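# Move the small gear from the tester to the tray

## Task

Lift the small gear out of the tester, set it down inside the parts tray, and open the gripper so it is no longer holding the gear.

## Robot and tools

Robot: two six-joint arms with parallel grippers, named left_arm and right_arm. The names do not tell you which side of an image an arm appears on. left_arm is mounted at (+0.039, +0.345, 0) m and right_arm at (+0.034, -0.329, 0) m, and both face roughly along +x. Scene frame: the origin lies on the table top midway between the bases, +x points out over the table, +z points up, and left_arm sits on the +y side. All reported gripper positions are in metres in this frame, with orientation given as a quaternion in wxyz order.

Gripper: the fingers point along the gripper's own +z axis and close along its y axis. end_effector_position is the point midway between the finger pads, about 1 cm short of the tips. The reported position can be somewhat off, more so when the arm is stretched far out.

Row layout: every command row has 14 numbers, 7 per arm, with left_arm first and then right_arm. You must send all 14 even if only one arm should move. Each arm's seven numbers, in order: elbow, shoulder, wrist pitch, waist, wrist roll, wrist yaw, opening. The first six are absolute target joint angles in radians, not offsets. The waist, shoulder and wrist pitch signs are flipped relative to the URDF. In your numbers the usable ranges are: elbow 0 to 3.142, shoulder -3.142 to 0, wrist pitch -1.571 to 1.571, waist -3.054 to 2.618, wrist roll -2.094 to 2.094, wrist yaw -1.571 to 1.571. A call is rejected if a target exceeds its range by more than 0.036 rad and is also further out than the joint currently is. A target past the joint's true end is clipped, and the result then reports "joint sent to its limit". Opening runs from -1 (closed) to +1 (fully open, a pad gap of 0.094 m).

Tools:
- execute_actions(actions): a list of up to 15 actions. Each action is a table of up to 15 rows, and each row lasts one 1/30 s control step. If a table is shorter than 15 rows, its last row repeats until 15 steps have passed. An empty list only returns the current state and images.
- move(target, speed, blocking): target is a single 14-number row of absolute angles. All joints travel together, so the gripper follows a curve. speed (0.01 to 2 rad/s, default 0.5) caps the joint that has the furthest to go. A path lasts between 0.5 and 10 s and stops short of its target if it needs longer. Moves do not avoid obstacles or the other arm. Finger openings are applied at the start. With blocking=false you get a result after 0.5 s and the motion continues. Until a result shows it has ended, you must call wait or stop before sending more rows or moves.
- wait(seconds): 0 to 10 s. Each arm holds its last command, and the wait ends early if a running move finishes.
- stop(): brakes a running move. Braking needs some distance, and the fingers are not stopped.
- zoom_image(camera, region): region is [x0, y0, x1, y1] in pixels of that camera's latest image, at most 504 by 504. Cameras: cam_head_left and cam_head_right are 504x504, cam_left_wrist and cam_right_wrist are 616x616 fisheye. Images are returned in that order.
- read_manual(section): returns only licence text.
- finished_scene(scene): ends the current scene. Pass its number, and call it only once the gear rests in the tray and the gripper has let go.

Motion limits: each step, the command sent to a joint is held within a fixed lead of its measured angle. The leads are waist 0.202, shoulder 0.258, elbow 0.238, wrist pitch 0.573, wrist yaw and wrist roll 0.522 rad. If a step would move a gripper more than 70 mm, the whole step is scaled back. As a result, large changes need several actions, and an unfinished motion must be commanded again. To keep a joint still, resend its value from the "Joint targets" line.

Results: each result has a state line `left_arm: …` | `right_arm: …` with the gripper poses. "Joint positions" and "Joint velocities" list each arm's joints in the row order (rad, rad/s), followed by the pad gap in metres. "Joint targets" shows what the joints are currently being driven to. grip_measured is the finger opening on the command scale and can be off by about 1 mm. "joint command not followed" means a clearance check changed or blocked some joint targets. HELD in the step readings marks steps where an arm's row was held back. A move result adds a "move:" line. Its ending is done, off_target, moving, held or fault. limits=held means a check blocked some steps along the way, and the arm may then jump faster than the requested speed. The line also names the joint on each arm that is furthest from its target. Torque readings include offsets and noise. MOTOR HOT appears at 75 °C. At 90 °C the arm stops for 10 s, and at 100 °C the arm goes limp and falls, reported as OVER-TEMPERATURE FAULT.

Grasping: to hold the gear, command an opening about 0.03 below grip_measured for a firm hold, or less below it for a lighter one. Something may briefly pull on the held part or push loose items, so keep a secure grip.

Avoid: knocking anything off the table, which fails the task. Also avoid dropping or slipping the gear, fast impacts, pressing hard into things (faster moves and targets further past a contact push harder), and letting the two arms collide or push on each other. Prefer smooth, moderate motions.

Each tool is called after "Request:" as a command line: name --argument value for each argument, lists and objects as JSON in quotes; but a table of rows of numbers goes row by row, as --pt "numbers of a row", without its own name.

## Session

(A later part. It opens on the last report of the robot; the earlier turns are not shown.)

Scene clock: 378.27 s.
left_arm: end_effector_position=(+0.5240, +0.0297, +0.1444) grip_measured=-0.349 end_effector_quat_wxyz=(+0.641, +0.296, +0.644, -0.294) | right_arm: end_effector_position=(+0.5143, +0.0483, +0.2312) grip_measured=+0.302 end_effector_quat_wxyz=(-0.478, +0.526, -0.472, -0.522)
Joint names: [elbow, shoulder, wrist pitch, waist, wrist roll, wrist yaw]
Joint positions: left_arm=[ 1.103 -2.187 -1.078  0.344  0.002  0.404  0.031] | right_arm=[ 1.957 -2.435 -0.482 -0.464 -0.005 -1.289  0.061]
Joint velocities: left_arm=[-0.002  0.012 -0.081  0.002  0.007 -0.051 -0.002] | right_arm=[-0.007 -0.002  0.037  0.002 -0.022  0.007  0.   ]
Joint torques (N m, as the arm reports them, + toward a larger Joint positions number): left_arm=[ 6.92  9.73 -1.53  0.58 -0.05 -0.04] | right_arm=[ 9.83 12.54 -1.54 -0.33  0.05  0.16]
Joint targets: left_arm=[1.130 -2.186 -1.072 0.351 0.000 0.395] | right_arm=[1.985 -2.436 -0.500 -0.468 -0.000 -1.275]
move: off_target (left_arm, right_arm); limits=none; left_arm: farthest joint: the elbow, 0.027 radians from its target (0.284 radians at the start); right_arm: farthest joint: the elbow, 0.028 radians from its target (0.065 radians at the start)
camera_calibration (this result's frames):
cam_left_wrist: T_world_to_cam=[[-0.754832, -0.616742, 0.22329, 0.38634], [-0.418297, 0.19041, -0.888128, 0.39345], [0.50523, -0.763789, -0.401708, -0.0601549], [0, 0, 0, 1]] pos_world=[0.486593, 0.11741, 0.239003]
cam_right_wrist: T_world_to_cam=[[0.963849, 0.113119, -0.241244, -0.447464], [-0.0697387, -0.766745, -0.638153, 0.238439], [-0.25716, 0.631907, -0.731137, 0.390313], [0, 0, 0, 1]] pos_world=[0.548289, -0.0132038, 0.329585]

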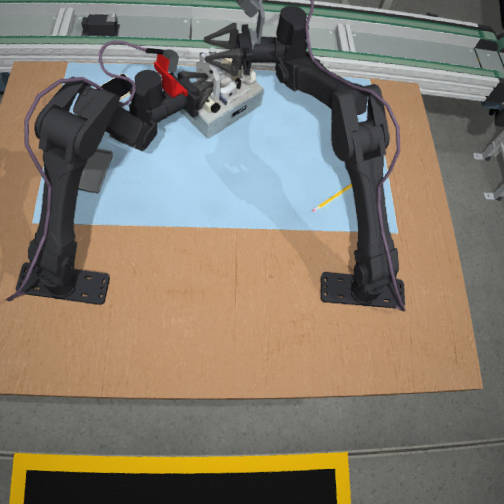

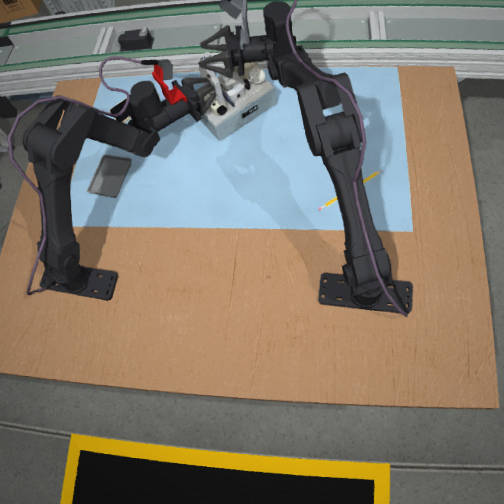

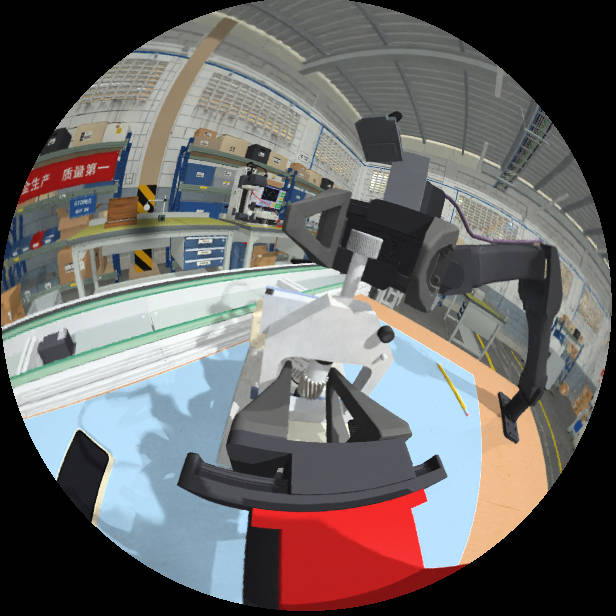

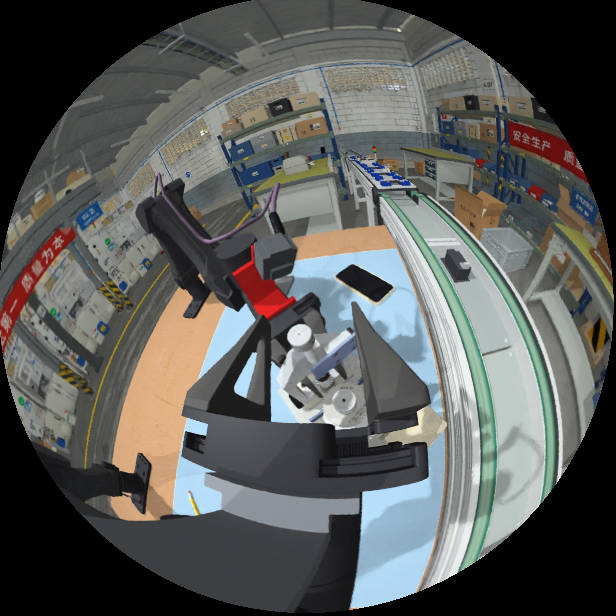

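Request:
move --target '[1.13,-2.186,-1.072,0.345,0,0.404,-0.6,1.932,-2.395,-0.51,-0.464,0,-1.285,-0.4]' --speed 0.05

Request:
zoom_image --camera "cam_left_wrist" --region '[230, 200, 430, 440]'

Request:
zoom_image --camera "cam_right_wrist" --region '[220, 240, 400, 420]'

Scene clock: 393.70 s.
left_arm: end_effector_position=(+0.5220, +0.0277, +0.1444) grip_measured=-0.596 end_effector_quat_wxyz=(+0.639, +0.300, +0.642, -0.299) | right_arm: end_effector_position=(+0.5132, +0.0478, +0.2248) grip_measured=-0.398 end_effector_quat_wxyz=(-0.474, +0.524, -0.476, -0.524)
Joint names: [elbow, shoulder, wrist pitch, waist, wrist roll, wrist yaw]
Joint positions: left_arm=[ 1.103 -2.187 -1.078  0.346  0.002  0.415  0.019] | right_arm=[ 1.937 -2.435 -0.491 -0.464 -0.005 -1.289  0.028]
Joint velocities: left_arm=[ 0.012 -0.022  0.066 -0.012  0.037  0.037 -0.001] | right_arm=[ 0.012 -0.002 -0.037  0.002 -0.007  0.037 -0.001]
Joint torques (N m, as the arm reports them, + toward a larger Joint positions number): left_arm=[ 6.89  9.71 -1.55 -0.05 -0.05 -0.06] | right_arm=[ 6.81 15.64 -1.55 -0.03  0.01  0.04]
Joint targets: left_arm=[1.130 -2.186 -1.072 0.345 0.000 0.404] | right_arm=[1.932 -2.395 -0.510 -0.464 0.000 -1.285]
move: off_target (left_arm, right_arm); limits=none; left_arm: farthest joint: the elbow, 0.027 radians from its target (0.027 radians at the start); right_arm: farthest joint: the shoulder, 0.040 radians from its target (0.040 radians at the start)
camera_calibration (this result's frames):
cam_left_wrist: T_world_to_cam=[[-0.762529, -0.607179, 0.223343, 0.387343], [-0.415891, 0.195612, -0.888128, 0.391606], [0.495564, -0.77011, -0.40168, -0.0554714], [0, 0, 0, 1]] pos_world=[0.485716, 0.115865, 0.239004]
cam_right_wrist: T_world_to_cam=[[0.961181, 0.111671, -0.25231, -0.443963], [-0.0770188, -0.769503, -0.633982, 0.236881], [-0.26495, 0.628805, -0.731031, 0.389791], [0, 0, 0, 1]] pos_world=[0.548249, -0.013244, 0.323112]

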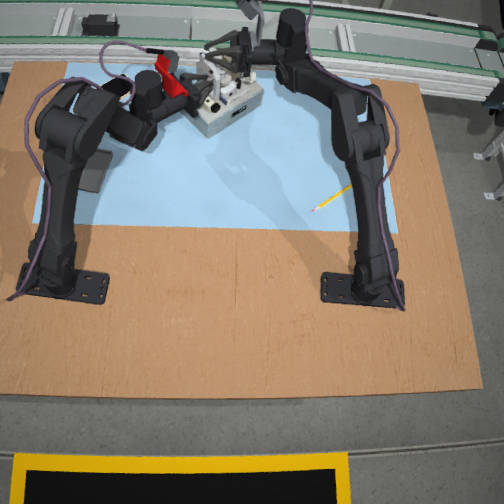

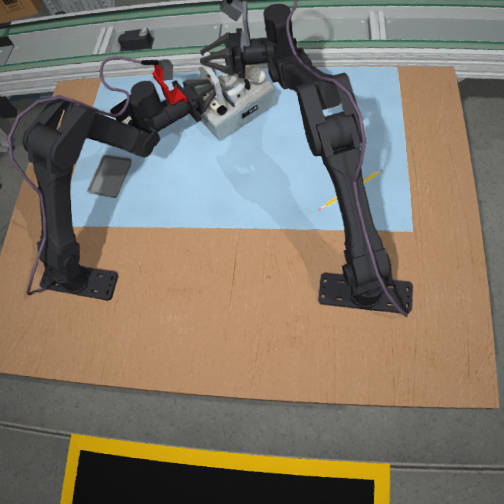

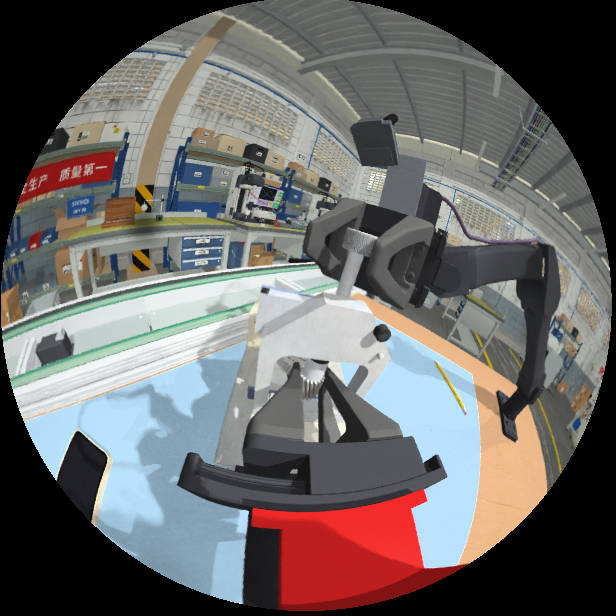

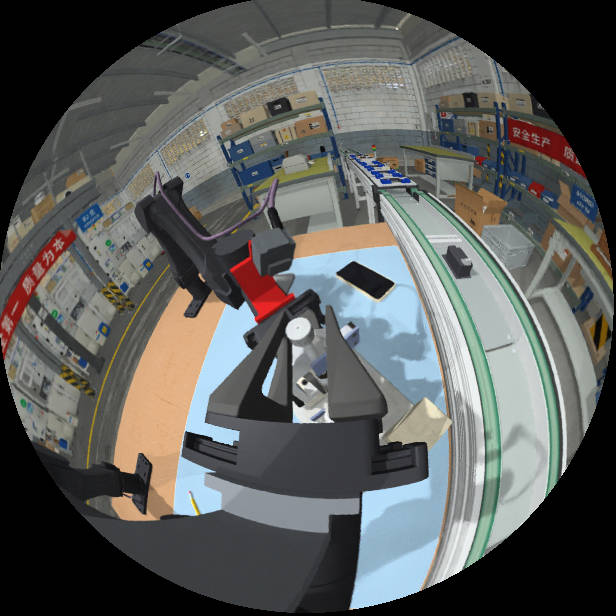

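Region (230, 200, 430, 440) of cam_left_wrist's 616x616 image, scaled by 2.100, with more detail than that image has.

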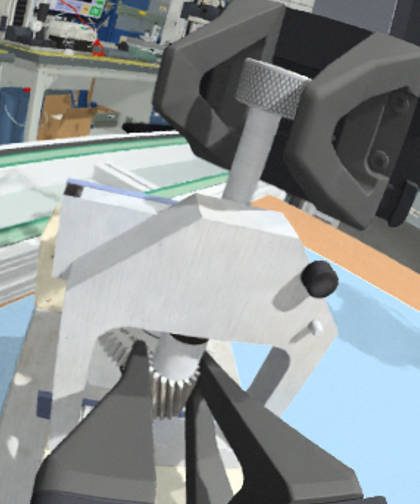

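Region (220, 240, 400, 420) of cam_right_wrist's 616x616 image, scaled by 2.800, with more detail than that image has.

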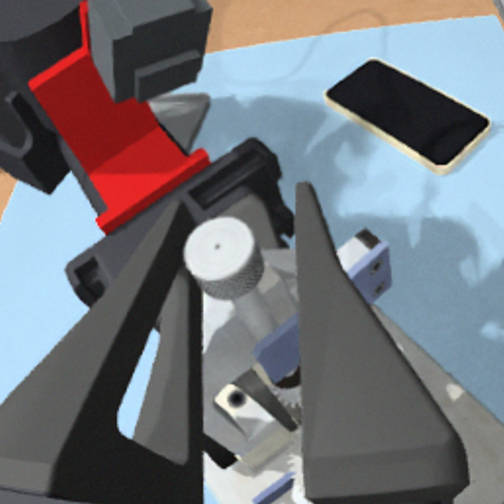

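Request:
move --target '[1.13,-2.186,-1.072,0.349,0,0.422,-0.68,1.915,-2.372,-0.52,-0.464,0,-1.285,-0.4]' --speed 0.04

Request:
zoom_image --camera "cam_left_wrist" --region '[230, 200, 430, 440]'

Request:
zoom_image --camera "cam_right_wrist" --region '[220, 240, 400, 420]'

Scene clock: 401.80 s.
left_arm: end_effector_position=(+0.5218, +0.0276, +0.1443) grip_measured=-0.637 end_effector_quat_wxyz=(+0.639, +0.300, +0.642, -0.299) | right_arm: end_effector_position=(+0.5095, +0.0464, +0.2355) grip_measured=-0.398 end_effector_quat_wxyz=(-0.481, +0.527, -0.469, -0.520)
Joint names: [elbow, shoulder, wrist pitch, waist, wrist roll, wrist yaw]
Joint positions: left_arm=[ 1.103 -2.187 -1.078  0.346  0.002  0.416  0.017] | right_arm=[ 1.922 -2.408 -0.502 -0.464 -0.005 -1.289  0.028]
Joint velocities: left_arm=[ 0.002 -0.022  0.007 -0.002  0.051  0.051 -0.   ] | right_arm=[ 0.002  0.012 -0.051 -0.002 -0.022  0.022  0.   ]
Joint torques (N m, as the arm reports them, + toward a larger Joint positions number): left_arm=[ 6.93  9.72 -1.54  0.29 -0.05  0.07] | right_arm=[ 6.68 15.13 -1.51  0.05  0.03  0.02]
Joint targets: left_arm=[1.130 -2.186 -1.072 0.349 -0.000 0.422] | right_arm=[1.915 -2.372 -0.520 -0.464 -0.000 -1.285]
move: off_target (left_arm, right_arm); limits=none; left_arm: farthest joint: the elbow, 0.027 radians from its target (0.027 radians at the start); right_arm: farthest joint: the shoulder, 0.036 radians from its target (0.063 radians at the start)
camera_calibration (this result's frames):
cam_left_wrist: T_world_to_cam=[[-0.763147, -0.606343, 0.223507, 0.387424], [-0.415973, 0.196233, -0.887952, 0.391398], [0.494544, -0.770611, -0.401977, -0.0549101], [0, 0, 0, 1]] pos_world=[0.485628, 0.115792, 0.238878]
cam_right_wrist: T_world_to_cam=[[0.966154, 0.113653, -0.23158, -0.445085], [-0.063909, -0.764276, -0.641715, 0.237126], [-0.249924, 0.634796, -0.731145, 0.389622], [0, 0, 0, 1]] pos_world=[0.542551, -0.0155157, 0.333964]

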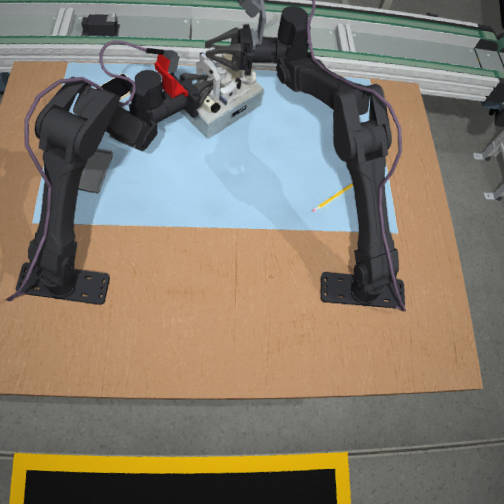

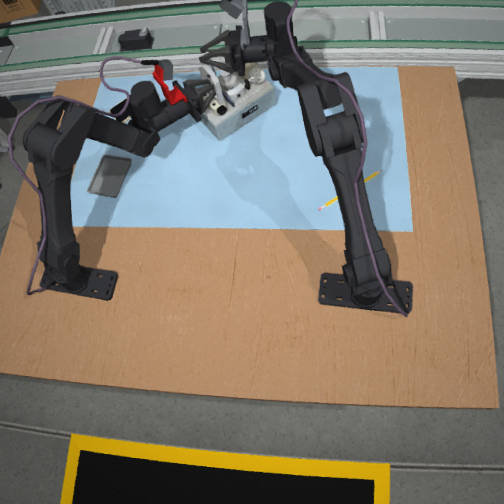

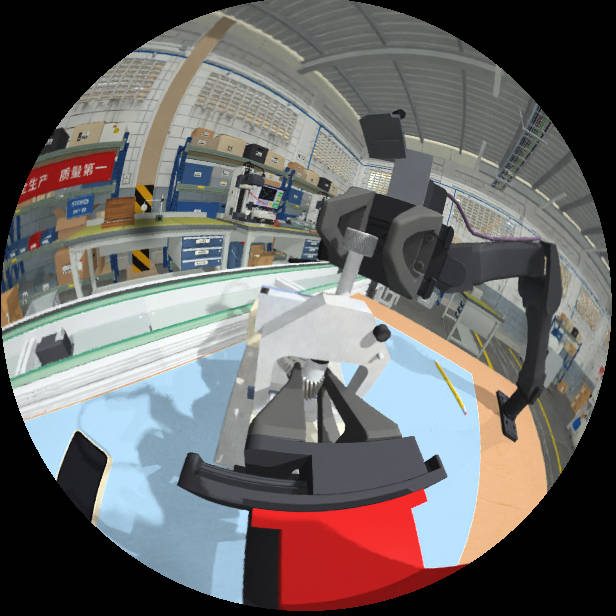

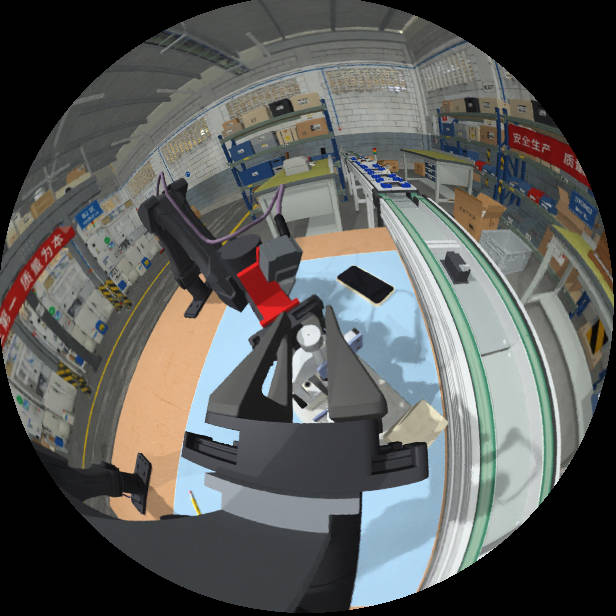

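Region (230, 200, 430, 440) of cam_left_wrist's 616x616 image, scaled by 2.100, with more detail than that image has.

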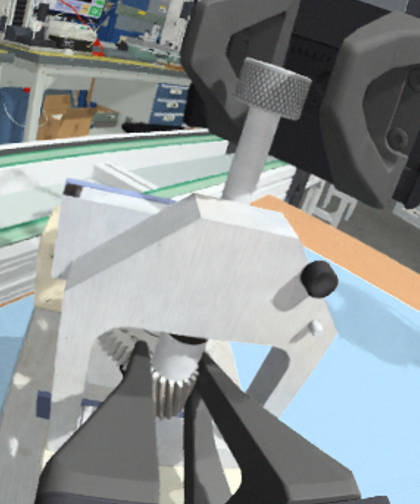

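Region (220, 240, 400, 420) of cam_right_wrist's 616x616 image, scaled by 2.800, with more detail than that image has.

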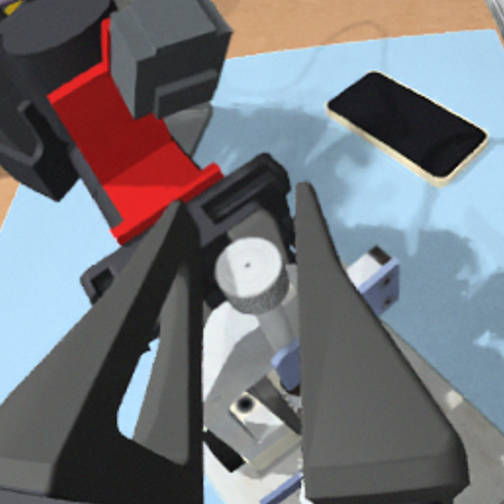

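Request:
move --target '[1.13,-2.186,-1.072,0.349,0,0.422,-0.67,1.915,-2.372,-0.52,-0.464,0,-1.285,-0.72]'

Scene clock: 405.60 s.
left_arm: end_effector_position=(+0.5218, +0.0276, +0.1443) grip_measured=-0.637 end_effector_quat_wxyz=(+0.639, +0.300, +0.642, -0.299) | right_arm: end_effector_position=(+0.5102, +0.0464, +0.2355) grip_measured=-0.699 end_effector_quat_wxyz=(-0.482, +0.526, -0.470, -0.519)
Joint names: [elbow, shoulder, wrist pitch, waist, wrist roll, wrist yaw]
Joint positions: left_arm=[ 1.103 -2.187 -1.078  0.346  0.002  0.416  0.017] | right_arm=[ 1.922 -2.408 -0.502 -0.464 -0.005 -1.285  0.014]
Joint velocities: left_arm=[-0.022 -0.002 -0.007 -0.002 -0.007  0.007  0.   ] | right_arm=[-0.007 -0.007  0.007 -0.007 -0.051 -0.007 -0.   ]
Joint torques (N m, as the arm reports them, + toward a larger Joint positions number): left_arm=[ 6.92  9.73 -1.54  0.31 -0.06  0.07] | right_arm=[ 6.84 15.22 -1.54 -0.11  0.05  0.02]
Joint targets: left_arm=[1.130 -2.186 -1.072 0.349 -0.000 0.422] | right_arm=[1.915 -2.372 -0.520 -0.464 0.000 -1.285]
move: off_target (left_arm, right_arm); limits=none; left_arm: farthest joint: the elbow, 0.027 radians from its target (0.027 radians at the start); right_arm: farthest joint: the shoulder, 0.036 radians from its target (0.036 radians at the start)
camera_calibration (this result's frames):
cam_left_wrist: T_world_to_cam=[[-0.763147, -0.606343, 0.223507, 0.387424], [-0.415973, 0.196233, -0.887952, 0.391398], [0.494544, -0.770611, -0.401977, -0.0549101], [0, 0, 0, 1]] pos_world=[0.485628, 0.115792, 0.238878]
cam_right_wrist: T_world_to_cam=[[0.96657, 0.110006, -0.231607, -0.445769], [-0.0668522, -0.763925, -0.641833, 0.238767], [-0.247536, 0.63586, -0.731033, 0.388496], [0, 0, 0, 1]] pos_world=[0.542995, -0.0155921, 0.334009]

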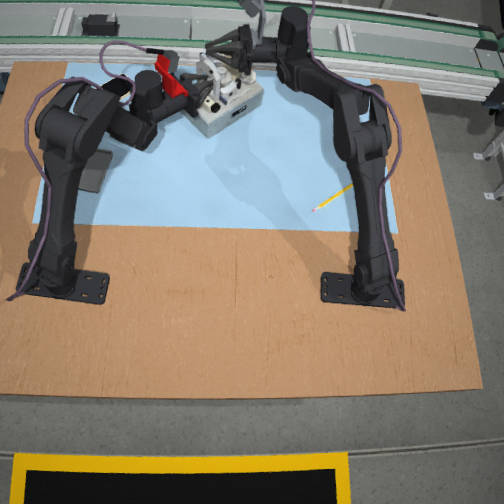

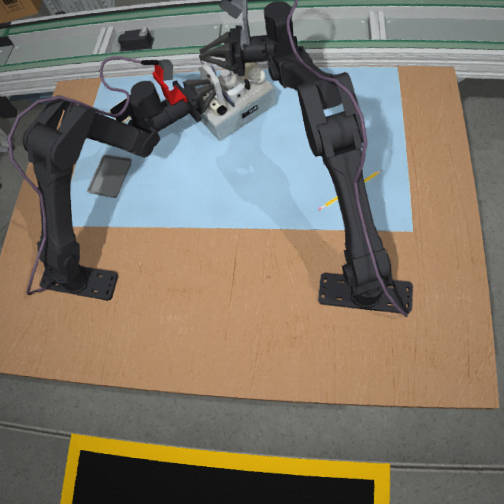

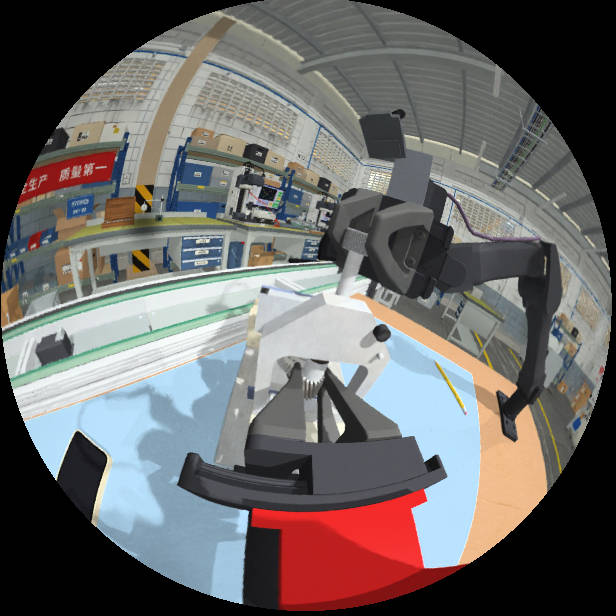

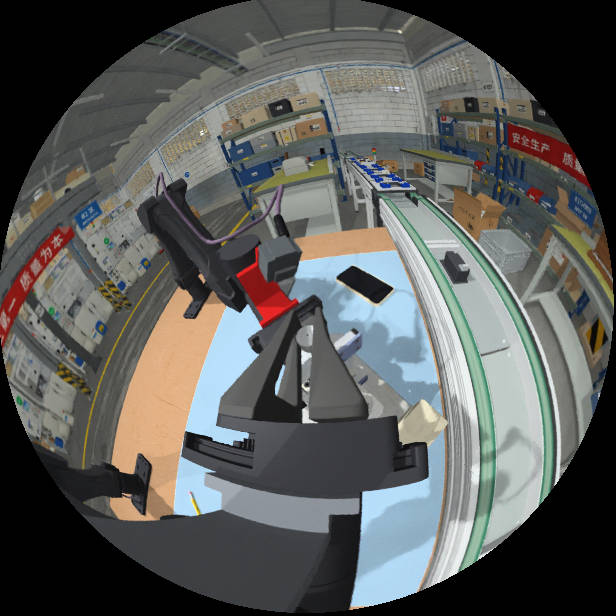

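Request:
move --target '[1.13,-2.186,-1.072,0.349,0,0.422,-0.67,2.085,-2.39,-0.54,-0.458,0,-1.36,-0.74]' --speed 0.08

Scene clock: 413.23 s.
left_arm: end_effector_position=(+0.5218, +0.0276, +0.1443) grip_measured=-0.637 end_effector_quat_wxyz=(+0.639, +0.300, +0.642, -0.299) | right_arm: end_effector_position=(+0.5088, +0.0466, +0.2493) grip_measured=-0.699 end_effector_quat_wxyz=(-0.474, +0.544, -0.446, -0.530)
Joint names: [elbow, shoulder, wrist pitch, waist, wrist roll, wrist yaw]
Joint positions: left_arm=[ 1.103 -2.187 -1.078  0.346  0.002  0.416  0.017] | right_arm=[ 2.023 -2.441 -0.464 -0.46   0.002 -1.349  0.014]
Joint velocities: left_arm=[ 0.017  0.022 -0.007  0.012  0.051 -0.022  0.001] | right_arm=[ 0.002  0.007  0.007  0.012 -0.066 -0.007  0.   ]
Joint torques (N m, as the arm reports them, + toward a larger Joint positions number): left_arm=[ 6.92  9.74 -1.54  0.28 -0.05  0.07] | right_arm=[13.05 16.59 -2.08  0.11 -0.04 -0.11]
Joint targets: left_arm=[1.130 -2.186 -1.072 0.349 0.000 0.422] | right_arm=[2.085 -2.390 -0.540 -0.458 0.000 -1.360]
move: off_target (left_arm, right_arm); limits=none; left_arm: farthest joint: the elbow, 0.027 radians from its target (0.027 radians at the start); right_arm: farthest joint: the wrist pitch, 0.076 radians from its target (0.038 radians at the start)
camera_calibration (this result's frames):
cam_left_wrist: T_world_to_cam=[[-0.763147, -0.606343, 0.223507, 0.387424], [-0.415973, 0.196233, -0.887952, 0.391398], [0.494544, -0.770611, -0.401977, -0.0549101], [0, 0, 0, 1]] pos_world=[0.485628, 0.115792, 0.238878]
cam_right_wrist: T_world_to_cam=[[0.963038, 0.170484, -0.208549, -0.447989], [-0.00597311, -0.760517, -0.64929, 0.218362], [-0.269299, 0.626537, -0.731389, 0.409719], [0, 0, 0, 1]] pos_world=[0.543072, -0.0142608, 0.348016]

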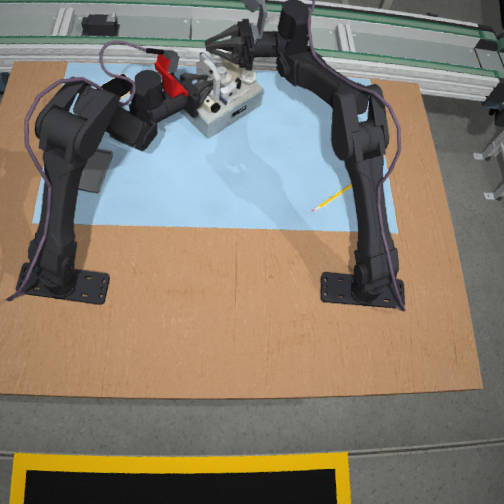

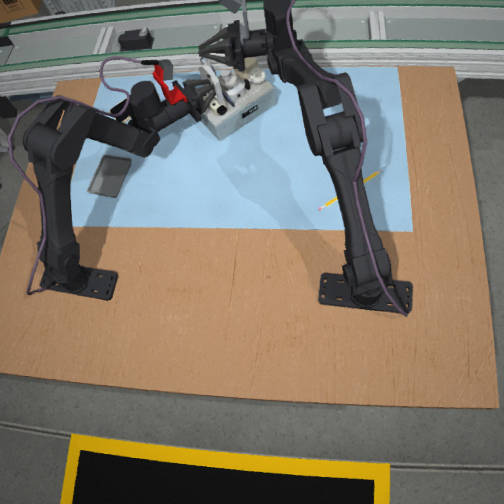

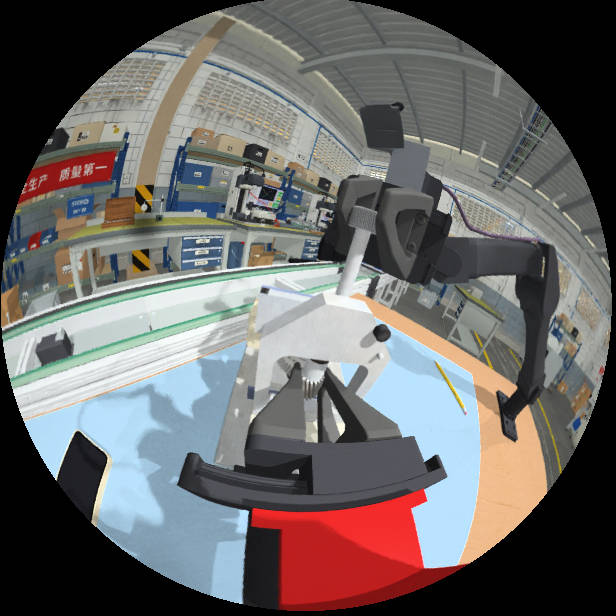

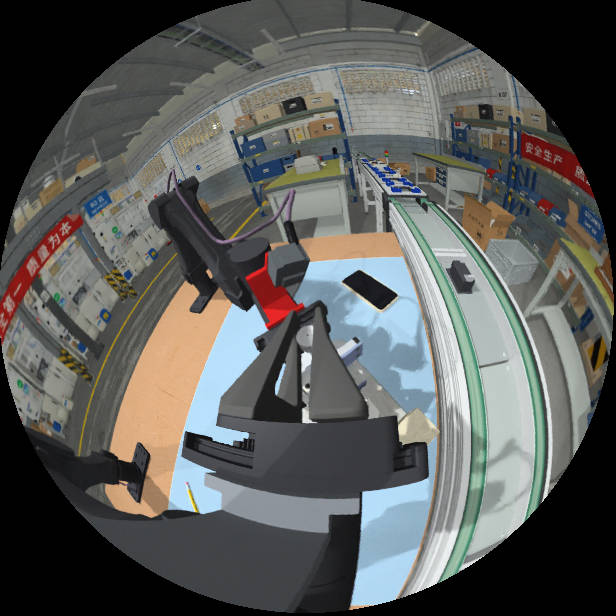

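Request:
execute_actions --actions '[[[1.13,-2.175,-1.072,0.349,0,0.422,-0.67,2.085,-2.39,-0.54,-0.458,0,-1.36,-0.74],[1.13,-2.17,-1.072,0.349,0,0.422,-0.67,2.085,-2.39,-0.54,-0.458,0,-1.36,-0.74],[1.13,-2.165,-1.07,0.349,0,0.422,-0.67,2.085,-2.39,-0.54,-0.458,0,-1.36,-0.74],[1.13,-2.16,-1.068,0.349,0,0.422,-0.67,2.085,-2.39,-0.54,-0.458,0,-1.36,-0.74],[1.13,-2.157,-1.066,0.349,0,0.422,-0.67,2.085,-2.39,-0.54,-0.458,0,-1.36,-0.74],[1.131,-2.154,-1.064,0.349,0,0.422,-0.67,2.085,-2.39,-0.54,-0.458,0,-1.36,-0.74],[1.131,-2.151,-1.062,0.349,0,0.422,-0.67,2.085,-2.39,-0.54,-0.458,0,-1.36,-0.74],[1.132,-2.148,-1.06,0.349,0,0.422,-0.67,2.085,-2.39,-0.54,-0.458,0,-1.36,-0.74],[1.132,-2.145,-1.058,0.349,0,0.422,-0.67,2.085,-2.39,-0.54,-0.458,0,-1.36,-0.74],[1.133,-2.142,-1.056,0.349,0,0.422,-0.67,2.085,-2.39,-0.54,-0.458,0,-1.36,-0.74],[1.133,-2.14,-1.054,0.349,0,0.422,-0.67,2.085,-2.39,-0.54,-0.458,0,-1.36,-0.74]],[[1.133,-2.14,-1.054,0.349,0,0.422,-0.67,2.085,-2.39,-0.54,-0.458,0,-1.36,-0.74]]]'

Request:
zoom_image --camera "cam_left_wrist" --region '[240, 310, 380, 450]'

Scene clock: 430.83 s.
left_arm: end_effector_position=(+0.5218, +0.0282, +0.1456) grip_measured=-0.637 end_effector_quat_wxyz=(+0.634, +0.299, +0.648, -0.298) | right_arm: end_effector_position=(+0.5088, +0.0466, +0.2493) grip_measured=-0.699 end_effector_quat_wxyz=(-0.474, +0.544, -0.446, -0.530)
Joint names: [elbow, shoulder, wrist pitch, waist, wrist roll, wrist yaw]
Joint positions: left_arm=[ 1.103 -2.172 -1.049  0.346  0.002  0.413  0.017] | right_arm=[ 2.023 -2.441 -0.464 -0.46   0.002 -1.349  0.014]
Joint velocities: left_arm=[ 0.012  0.007 -0.022  0.017  0.022 -0.037 -0.002] | right_arm=[-0.002 -0.002 -0.007 -0.002 -0.022  0.022 -0.   ]
Joint torques (N m, as the arm reports them, + toward a larger Joint positions number): left_arm=[ 7.25 12.12 -1.65  0.28 -0.05  0.1 ] | right_arm=[13.03 16.52 -2.07  0.18 -0.04 -0.07]
Joint targets: left_arm=[1.133 -2.140 -1.054 0.349 -0.000 0.422] | right_arm=[2.085 -2.390 -0.540 -0.458 -0.000 -1.360]
Step readings (joint positions; steps 1 to 15: 1st action; 16 to 30: 2nd action):
0: left_arm=[1.103 -2.187 -1.078 0.346 0.002 0.416] | right_arm=[2.023 -2.441 -0.464 -0.460 0.002 -1.349]
1: left_arm=[1.103 -2.187 -1.078 0.346 0.002 0.416] | right_arm=[2.023 -2.441 -0.464 -0.460 0.002 -1.349]
2: left_arm=[1.103 -2.187 -1.078 0.346 0.002 0.416] | right_arm=[2.023 -2.441 -0.464 -0.460 0.002 -1.349]
4: left_arm=[1.103 -2.187 -1.078 0.346 0.002 0.416] | right_arm=[2.023 -2.441 -0.464 -0.460 0.002 -1.349]
8: left_arm=[1.103 -2.183 -1.070 0.346 0.002 0.416] | right_arm=[2.023 -2.441 -0.464 -0.460 0.002 -1.349]
15: left_arm=[1.103 -2.172 -1.049 0.346 0.002 0.413] | right_arm=[2.023 -2.441 -0.464 -0.460 0.002 -1.349]
16: left_arm=[1.103 -2.172 -1.049 0.346 0.002 0.413] | right_arm=[2.023 -2.441 -0.464 -0.460 0.002 -1.349]
17: left_arm=[1.103 -2.172 -1.049 0.346 0.002 0.413] | right_arm=[2.023 -2.441 -0.464 -0.460 0.002 -1.349]
19: left_arm=[1.103 -2.172 -1.049 0.346 0.002 0.413] | right_arm=[2.023 -2.441 -0.464 -0.460 0.002 -1.349]
23: left_arm=[1.103 -2.172 -1.049 0.346 0.002 0.413] | right_arm=[2.023 -2.441 -0.464 -0.460 0.002 -1.349]
30: Joint positions above
camera_calibration (this result's frames):
cam_left_wrist: T_world_to_cam=[[-0.758351, -0.610126, 0.229457, 0.384183], [-0.428061, 0.200654, -0.881194, 0.397698], [0.491598, -0.766475, -0.413337, -0.0508392], [0, 0, 0, 1]] pos_world=[0.486577, 0.115633, 0.241281]
cam_right_wrist: T_world_to_cam=[[0.963038, 0.170484, -0.208549, -0.447989], [-0.00597311, -0.760517, -0.64929, 0.218362], [-0.269299, 0.626537, -0.731389, 0.409719], [0, 0, 0, 1]] pos_world=[0.543072, -0.0142608, 0.348016]

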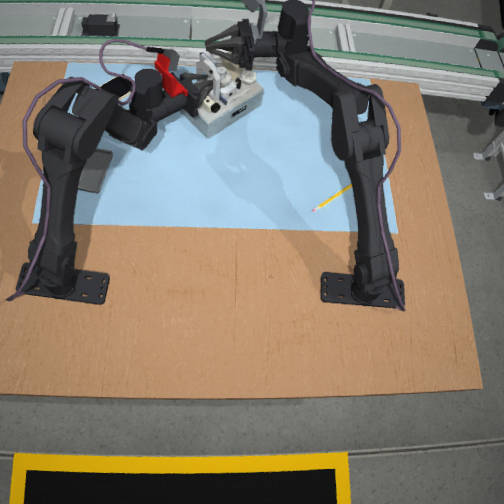

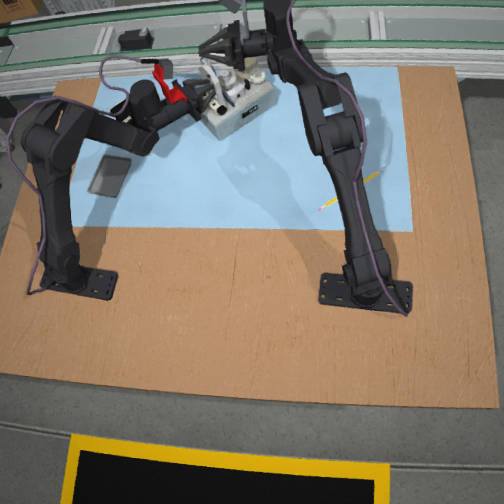

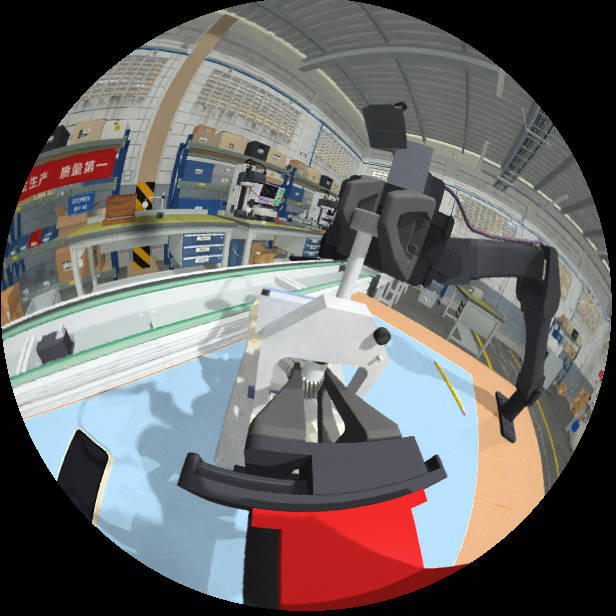

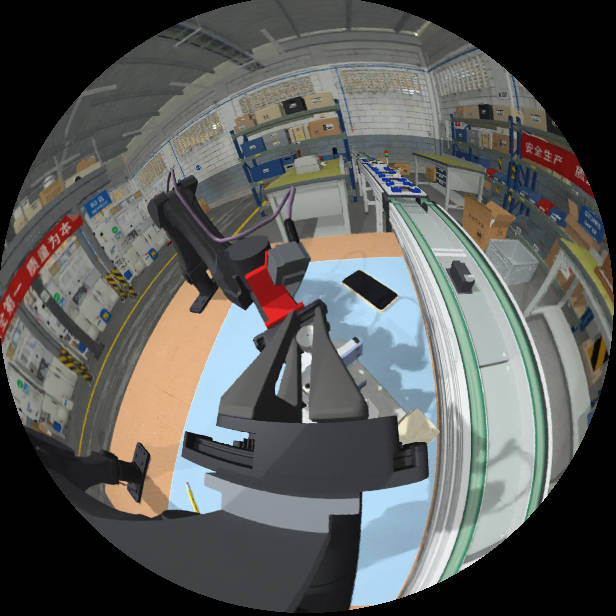

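Region (240, 310, 380, 450) of cam_left_wrist's 616x616 image, scaled by 3.600, with more detail than that image has.

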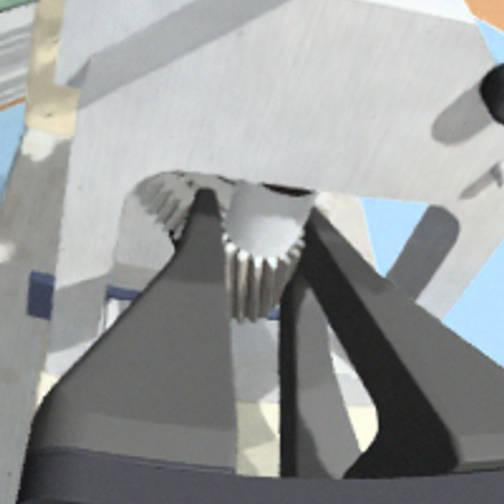

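Wrist sagged; drive it up to lift the tip.

Request:
execute_actions --actions '[[[1.133,-2.139,-1.062,0.349,0,0.418,-0.67,2.085,-2.39,-0.54,-0.458,0,-1.36,-0.74],[1.133,-2.138,-1.068,0.349,0,0.418,-0.67,2.085,-2.39,-0.54,-0.458,0,-1.36,-0.74],[1.133,-2.137,-1.074,0.349,0,0.418,-0.67,2.085,-2.39,-0.54,-0.458,0,-1.36,-0.74],[1.133,-2.136,-1.08,0.349,0,0.418,-0.67,2.085,-2.39,-0.54,-0.458,0,-1.36,-0.74],[1.133,-2.135,-1.085,0.349,0,0.418,-0.67,2.085,-2.39,-0.54,-0.458,0,-1.36,-0.74],[1.133,-2.135,-1.09,0.349,0,0.418,-0.67,2.085,-2.39,-0.54,-0.458,0,-1.36,-0.74],[1.133,-2.135,-1.095,0.349,0,0.418,-0.67,2.085,-2.39,-0.54,-0.458,0,-1.36,-0.74]],[[1.133,-2.135,-1.095,0.349,0,0.418,-0.67,2.085,-2.39,-0.54,-0.458,0,-1.36,-0.74]]]'

Request:
zoom_image --camera "cam_left_wrist" --region '[240, 310, 380, 450]'

Scene clock: 440.57 s.
left_arm: end_effector_position=(+0.5218, +0.0282, +0.1460) grip_measured=-0.637 end_effector_quat_wxyz=(+0.635, +0.299, +0.647, -0.298) | right_arm: end_effector_position=(+0.5088, +0.0466, +0.2493) grip_measured=-0.699 end_effector_quat_wxyz=(-0.474, +0.544, -0.446, -0.530)
Joint names: [elbow, shoulder, wrist pitch, waist, wrist roll, wrist yaw]
Joint positions: left_arm=[ 1.103 -2.172 -1.05   0.346  0.002  0.413  0.017] | right_arm=[ 2.023 -2.441 -0.464 -0.46   0.002 -1.349  0.014]
Joint velocities: left_arm=[-0.007 -0.002 -0.007  0.007 -0.095  0.007  0.001] | right_arm=[-0.012  0.012  0.037  0.017 -0.022 -0.051  0.   ]
Joint torques (N m, as the arm reports them, + toward a larger Joint positions number): left_arm=[ 7.21 12.51 -2.03  0.26 -0.04  0.09] | right_arm=[12.99 16.53 -2.06  0.2  -0.02 -0.08]
Joint targets: left_arm=[1.133 -2.135 -1.095 0.349 -0.000 0.418] | right_arm=[2.085 -2.390 -0.540 -0.458 -0.000 -1.360]
Step readings (joint positions; steps 1 to 15: 1st action; 16 to 30: 2nd action):
0: left_arm=[1.103 -2.172 -1.049 0.346 0.002 0.413] | right_arm=[2.023 -2.441 -0.464 -0.460 0.002 -1.349]
1: left_arm=[1.103 -2.172 -1.049 0.346 0.002 0.413] | right_arm=[2.023 -2.441 -0.464 -0.460 0.002 -1.349]
2: left_arm=[1.103 -2.172 -1.049 0.346 0.002 0.413] | right_arm=[2.023 -2.441 -0.464 -0.460 0.002 -1.349]
4: left_arm=[1.103 -2.172 -1.049 0.346 0.002 0.413] | right_arm=[2.023 -2.441 -0.464 -0.460 0.002 -1.349]
8: left_arm=[1.103 -2.172 -1.050 0.346 0.002 0.413] | right_arm=[2.023 -2.441 -0.464 -0.460 0.002 -1.349]
15: left_arm=[1.103 -2.172 -1.050 0.346 0.002 0.413] | right_arm=[2.023 -2.441 -0.464 -0.460 0.002 -1.349]
16: left_arm=[1.103 -2.172 -1.050 0.346 0.002 0.413] | right_arm=[2.023 -2.441 -0.464 -0.460 0.002 -1.349]
17: left_arm=[1.103 -2.172 -1.050 0.346 0.002 0.413] | right_arm=[2.023 -2.441 -0.464 -0.460 0.002 -1.349]
19: left_arm=[1.103 -2.172 -1.050 0.346 0.002 0.413] | right_arm=[2.023 -2.441 -0.464 -0.460 0.002 -1.349]
23: left_arm=[1.103 -2.172 -1.050 0.346 0.002 0.413] | right_arm=[2.023 -2.441 -0.464 -0.460 0.002 -1.349]
30: Joint positions above
camera_calibration (this result's frames):
cam_left_wrist: T_world_to_cam=[[-0.758432, -0.610262, 0.228825, 0.384309], [-0.426928, 0.199901, -0.881914, 0.397563], [0.492456, -0.766564, -0.41215, -0.0513087], [0, 0, 0, 1]] pos_world=[0.486471, 0.115724, 0.24153]
cam_right_wrist: T_world_to_cam=[[0.963038, 0.170484, -0.208549, -0.447989], [-0.00597311, -0.760517, -0.64929, 0.218362], [-0.269299, 0.626537, -0.731389, 0.409719], [0, 0, 0, 1]] pos_world=[0.543072, -0.0142608, 0.348016]

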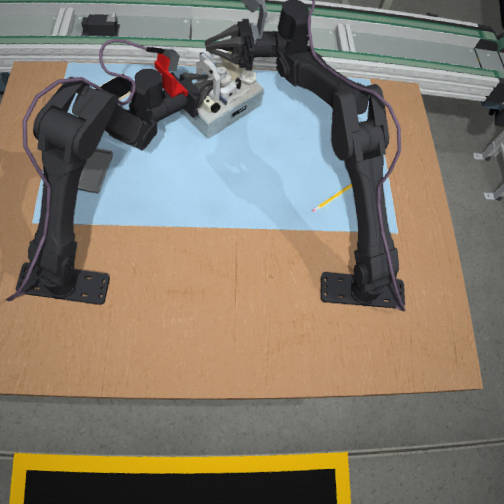

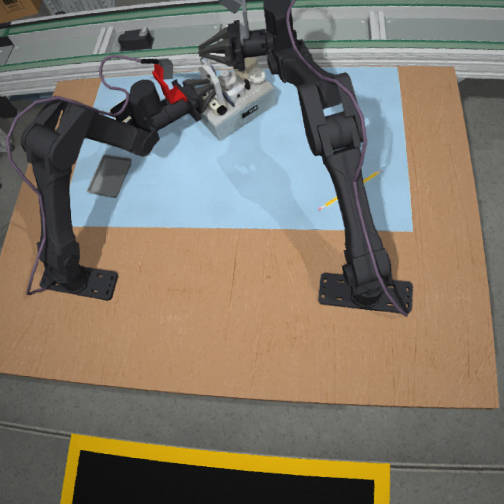

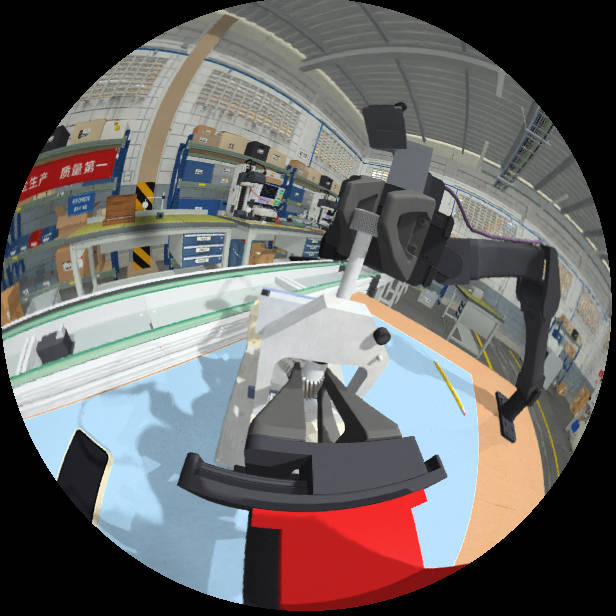

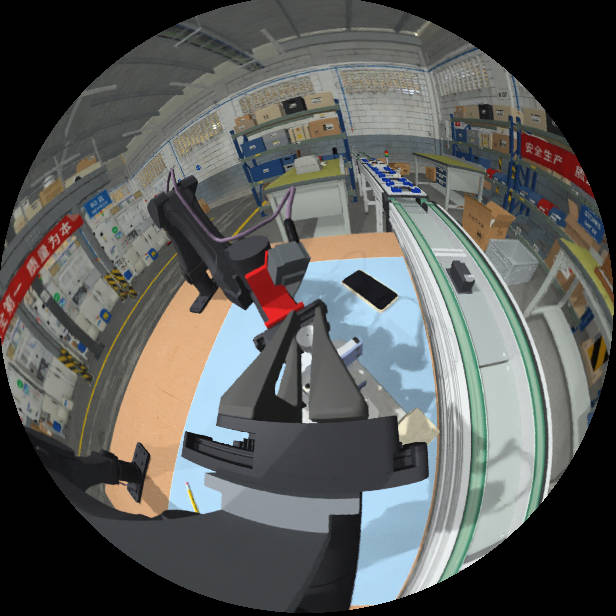

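Region (240, 310, 380, 450) of cam_left_wrist's 616x616 image, scaled by 3.600, with more detail than that image has.

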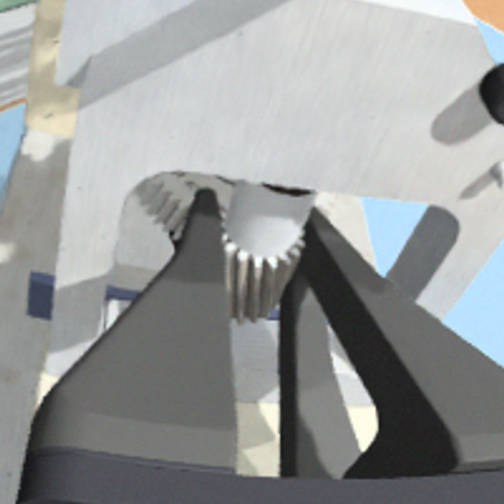

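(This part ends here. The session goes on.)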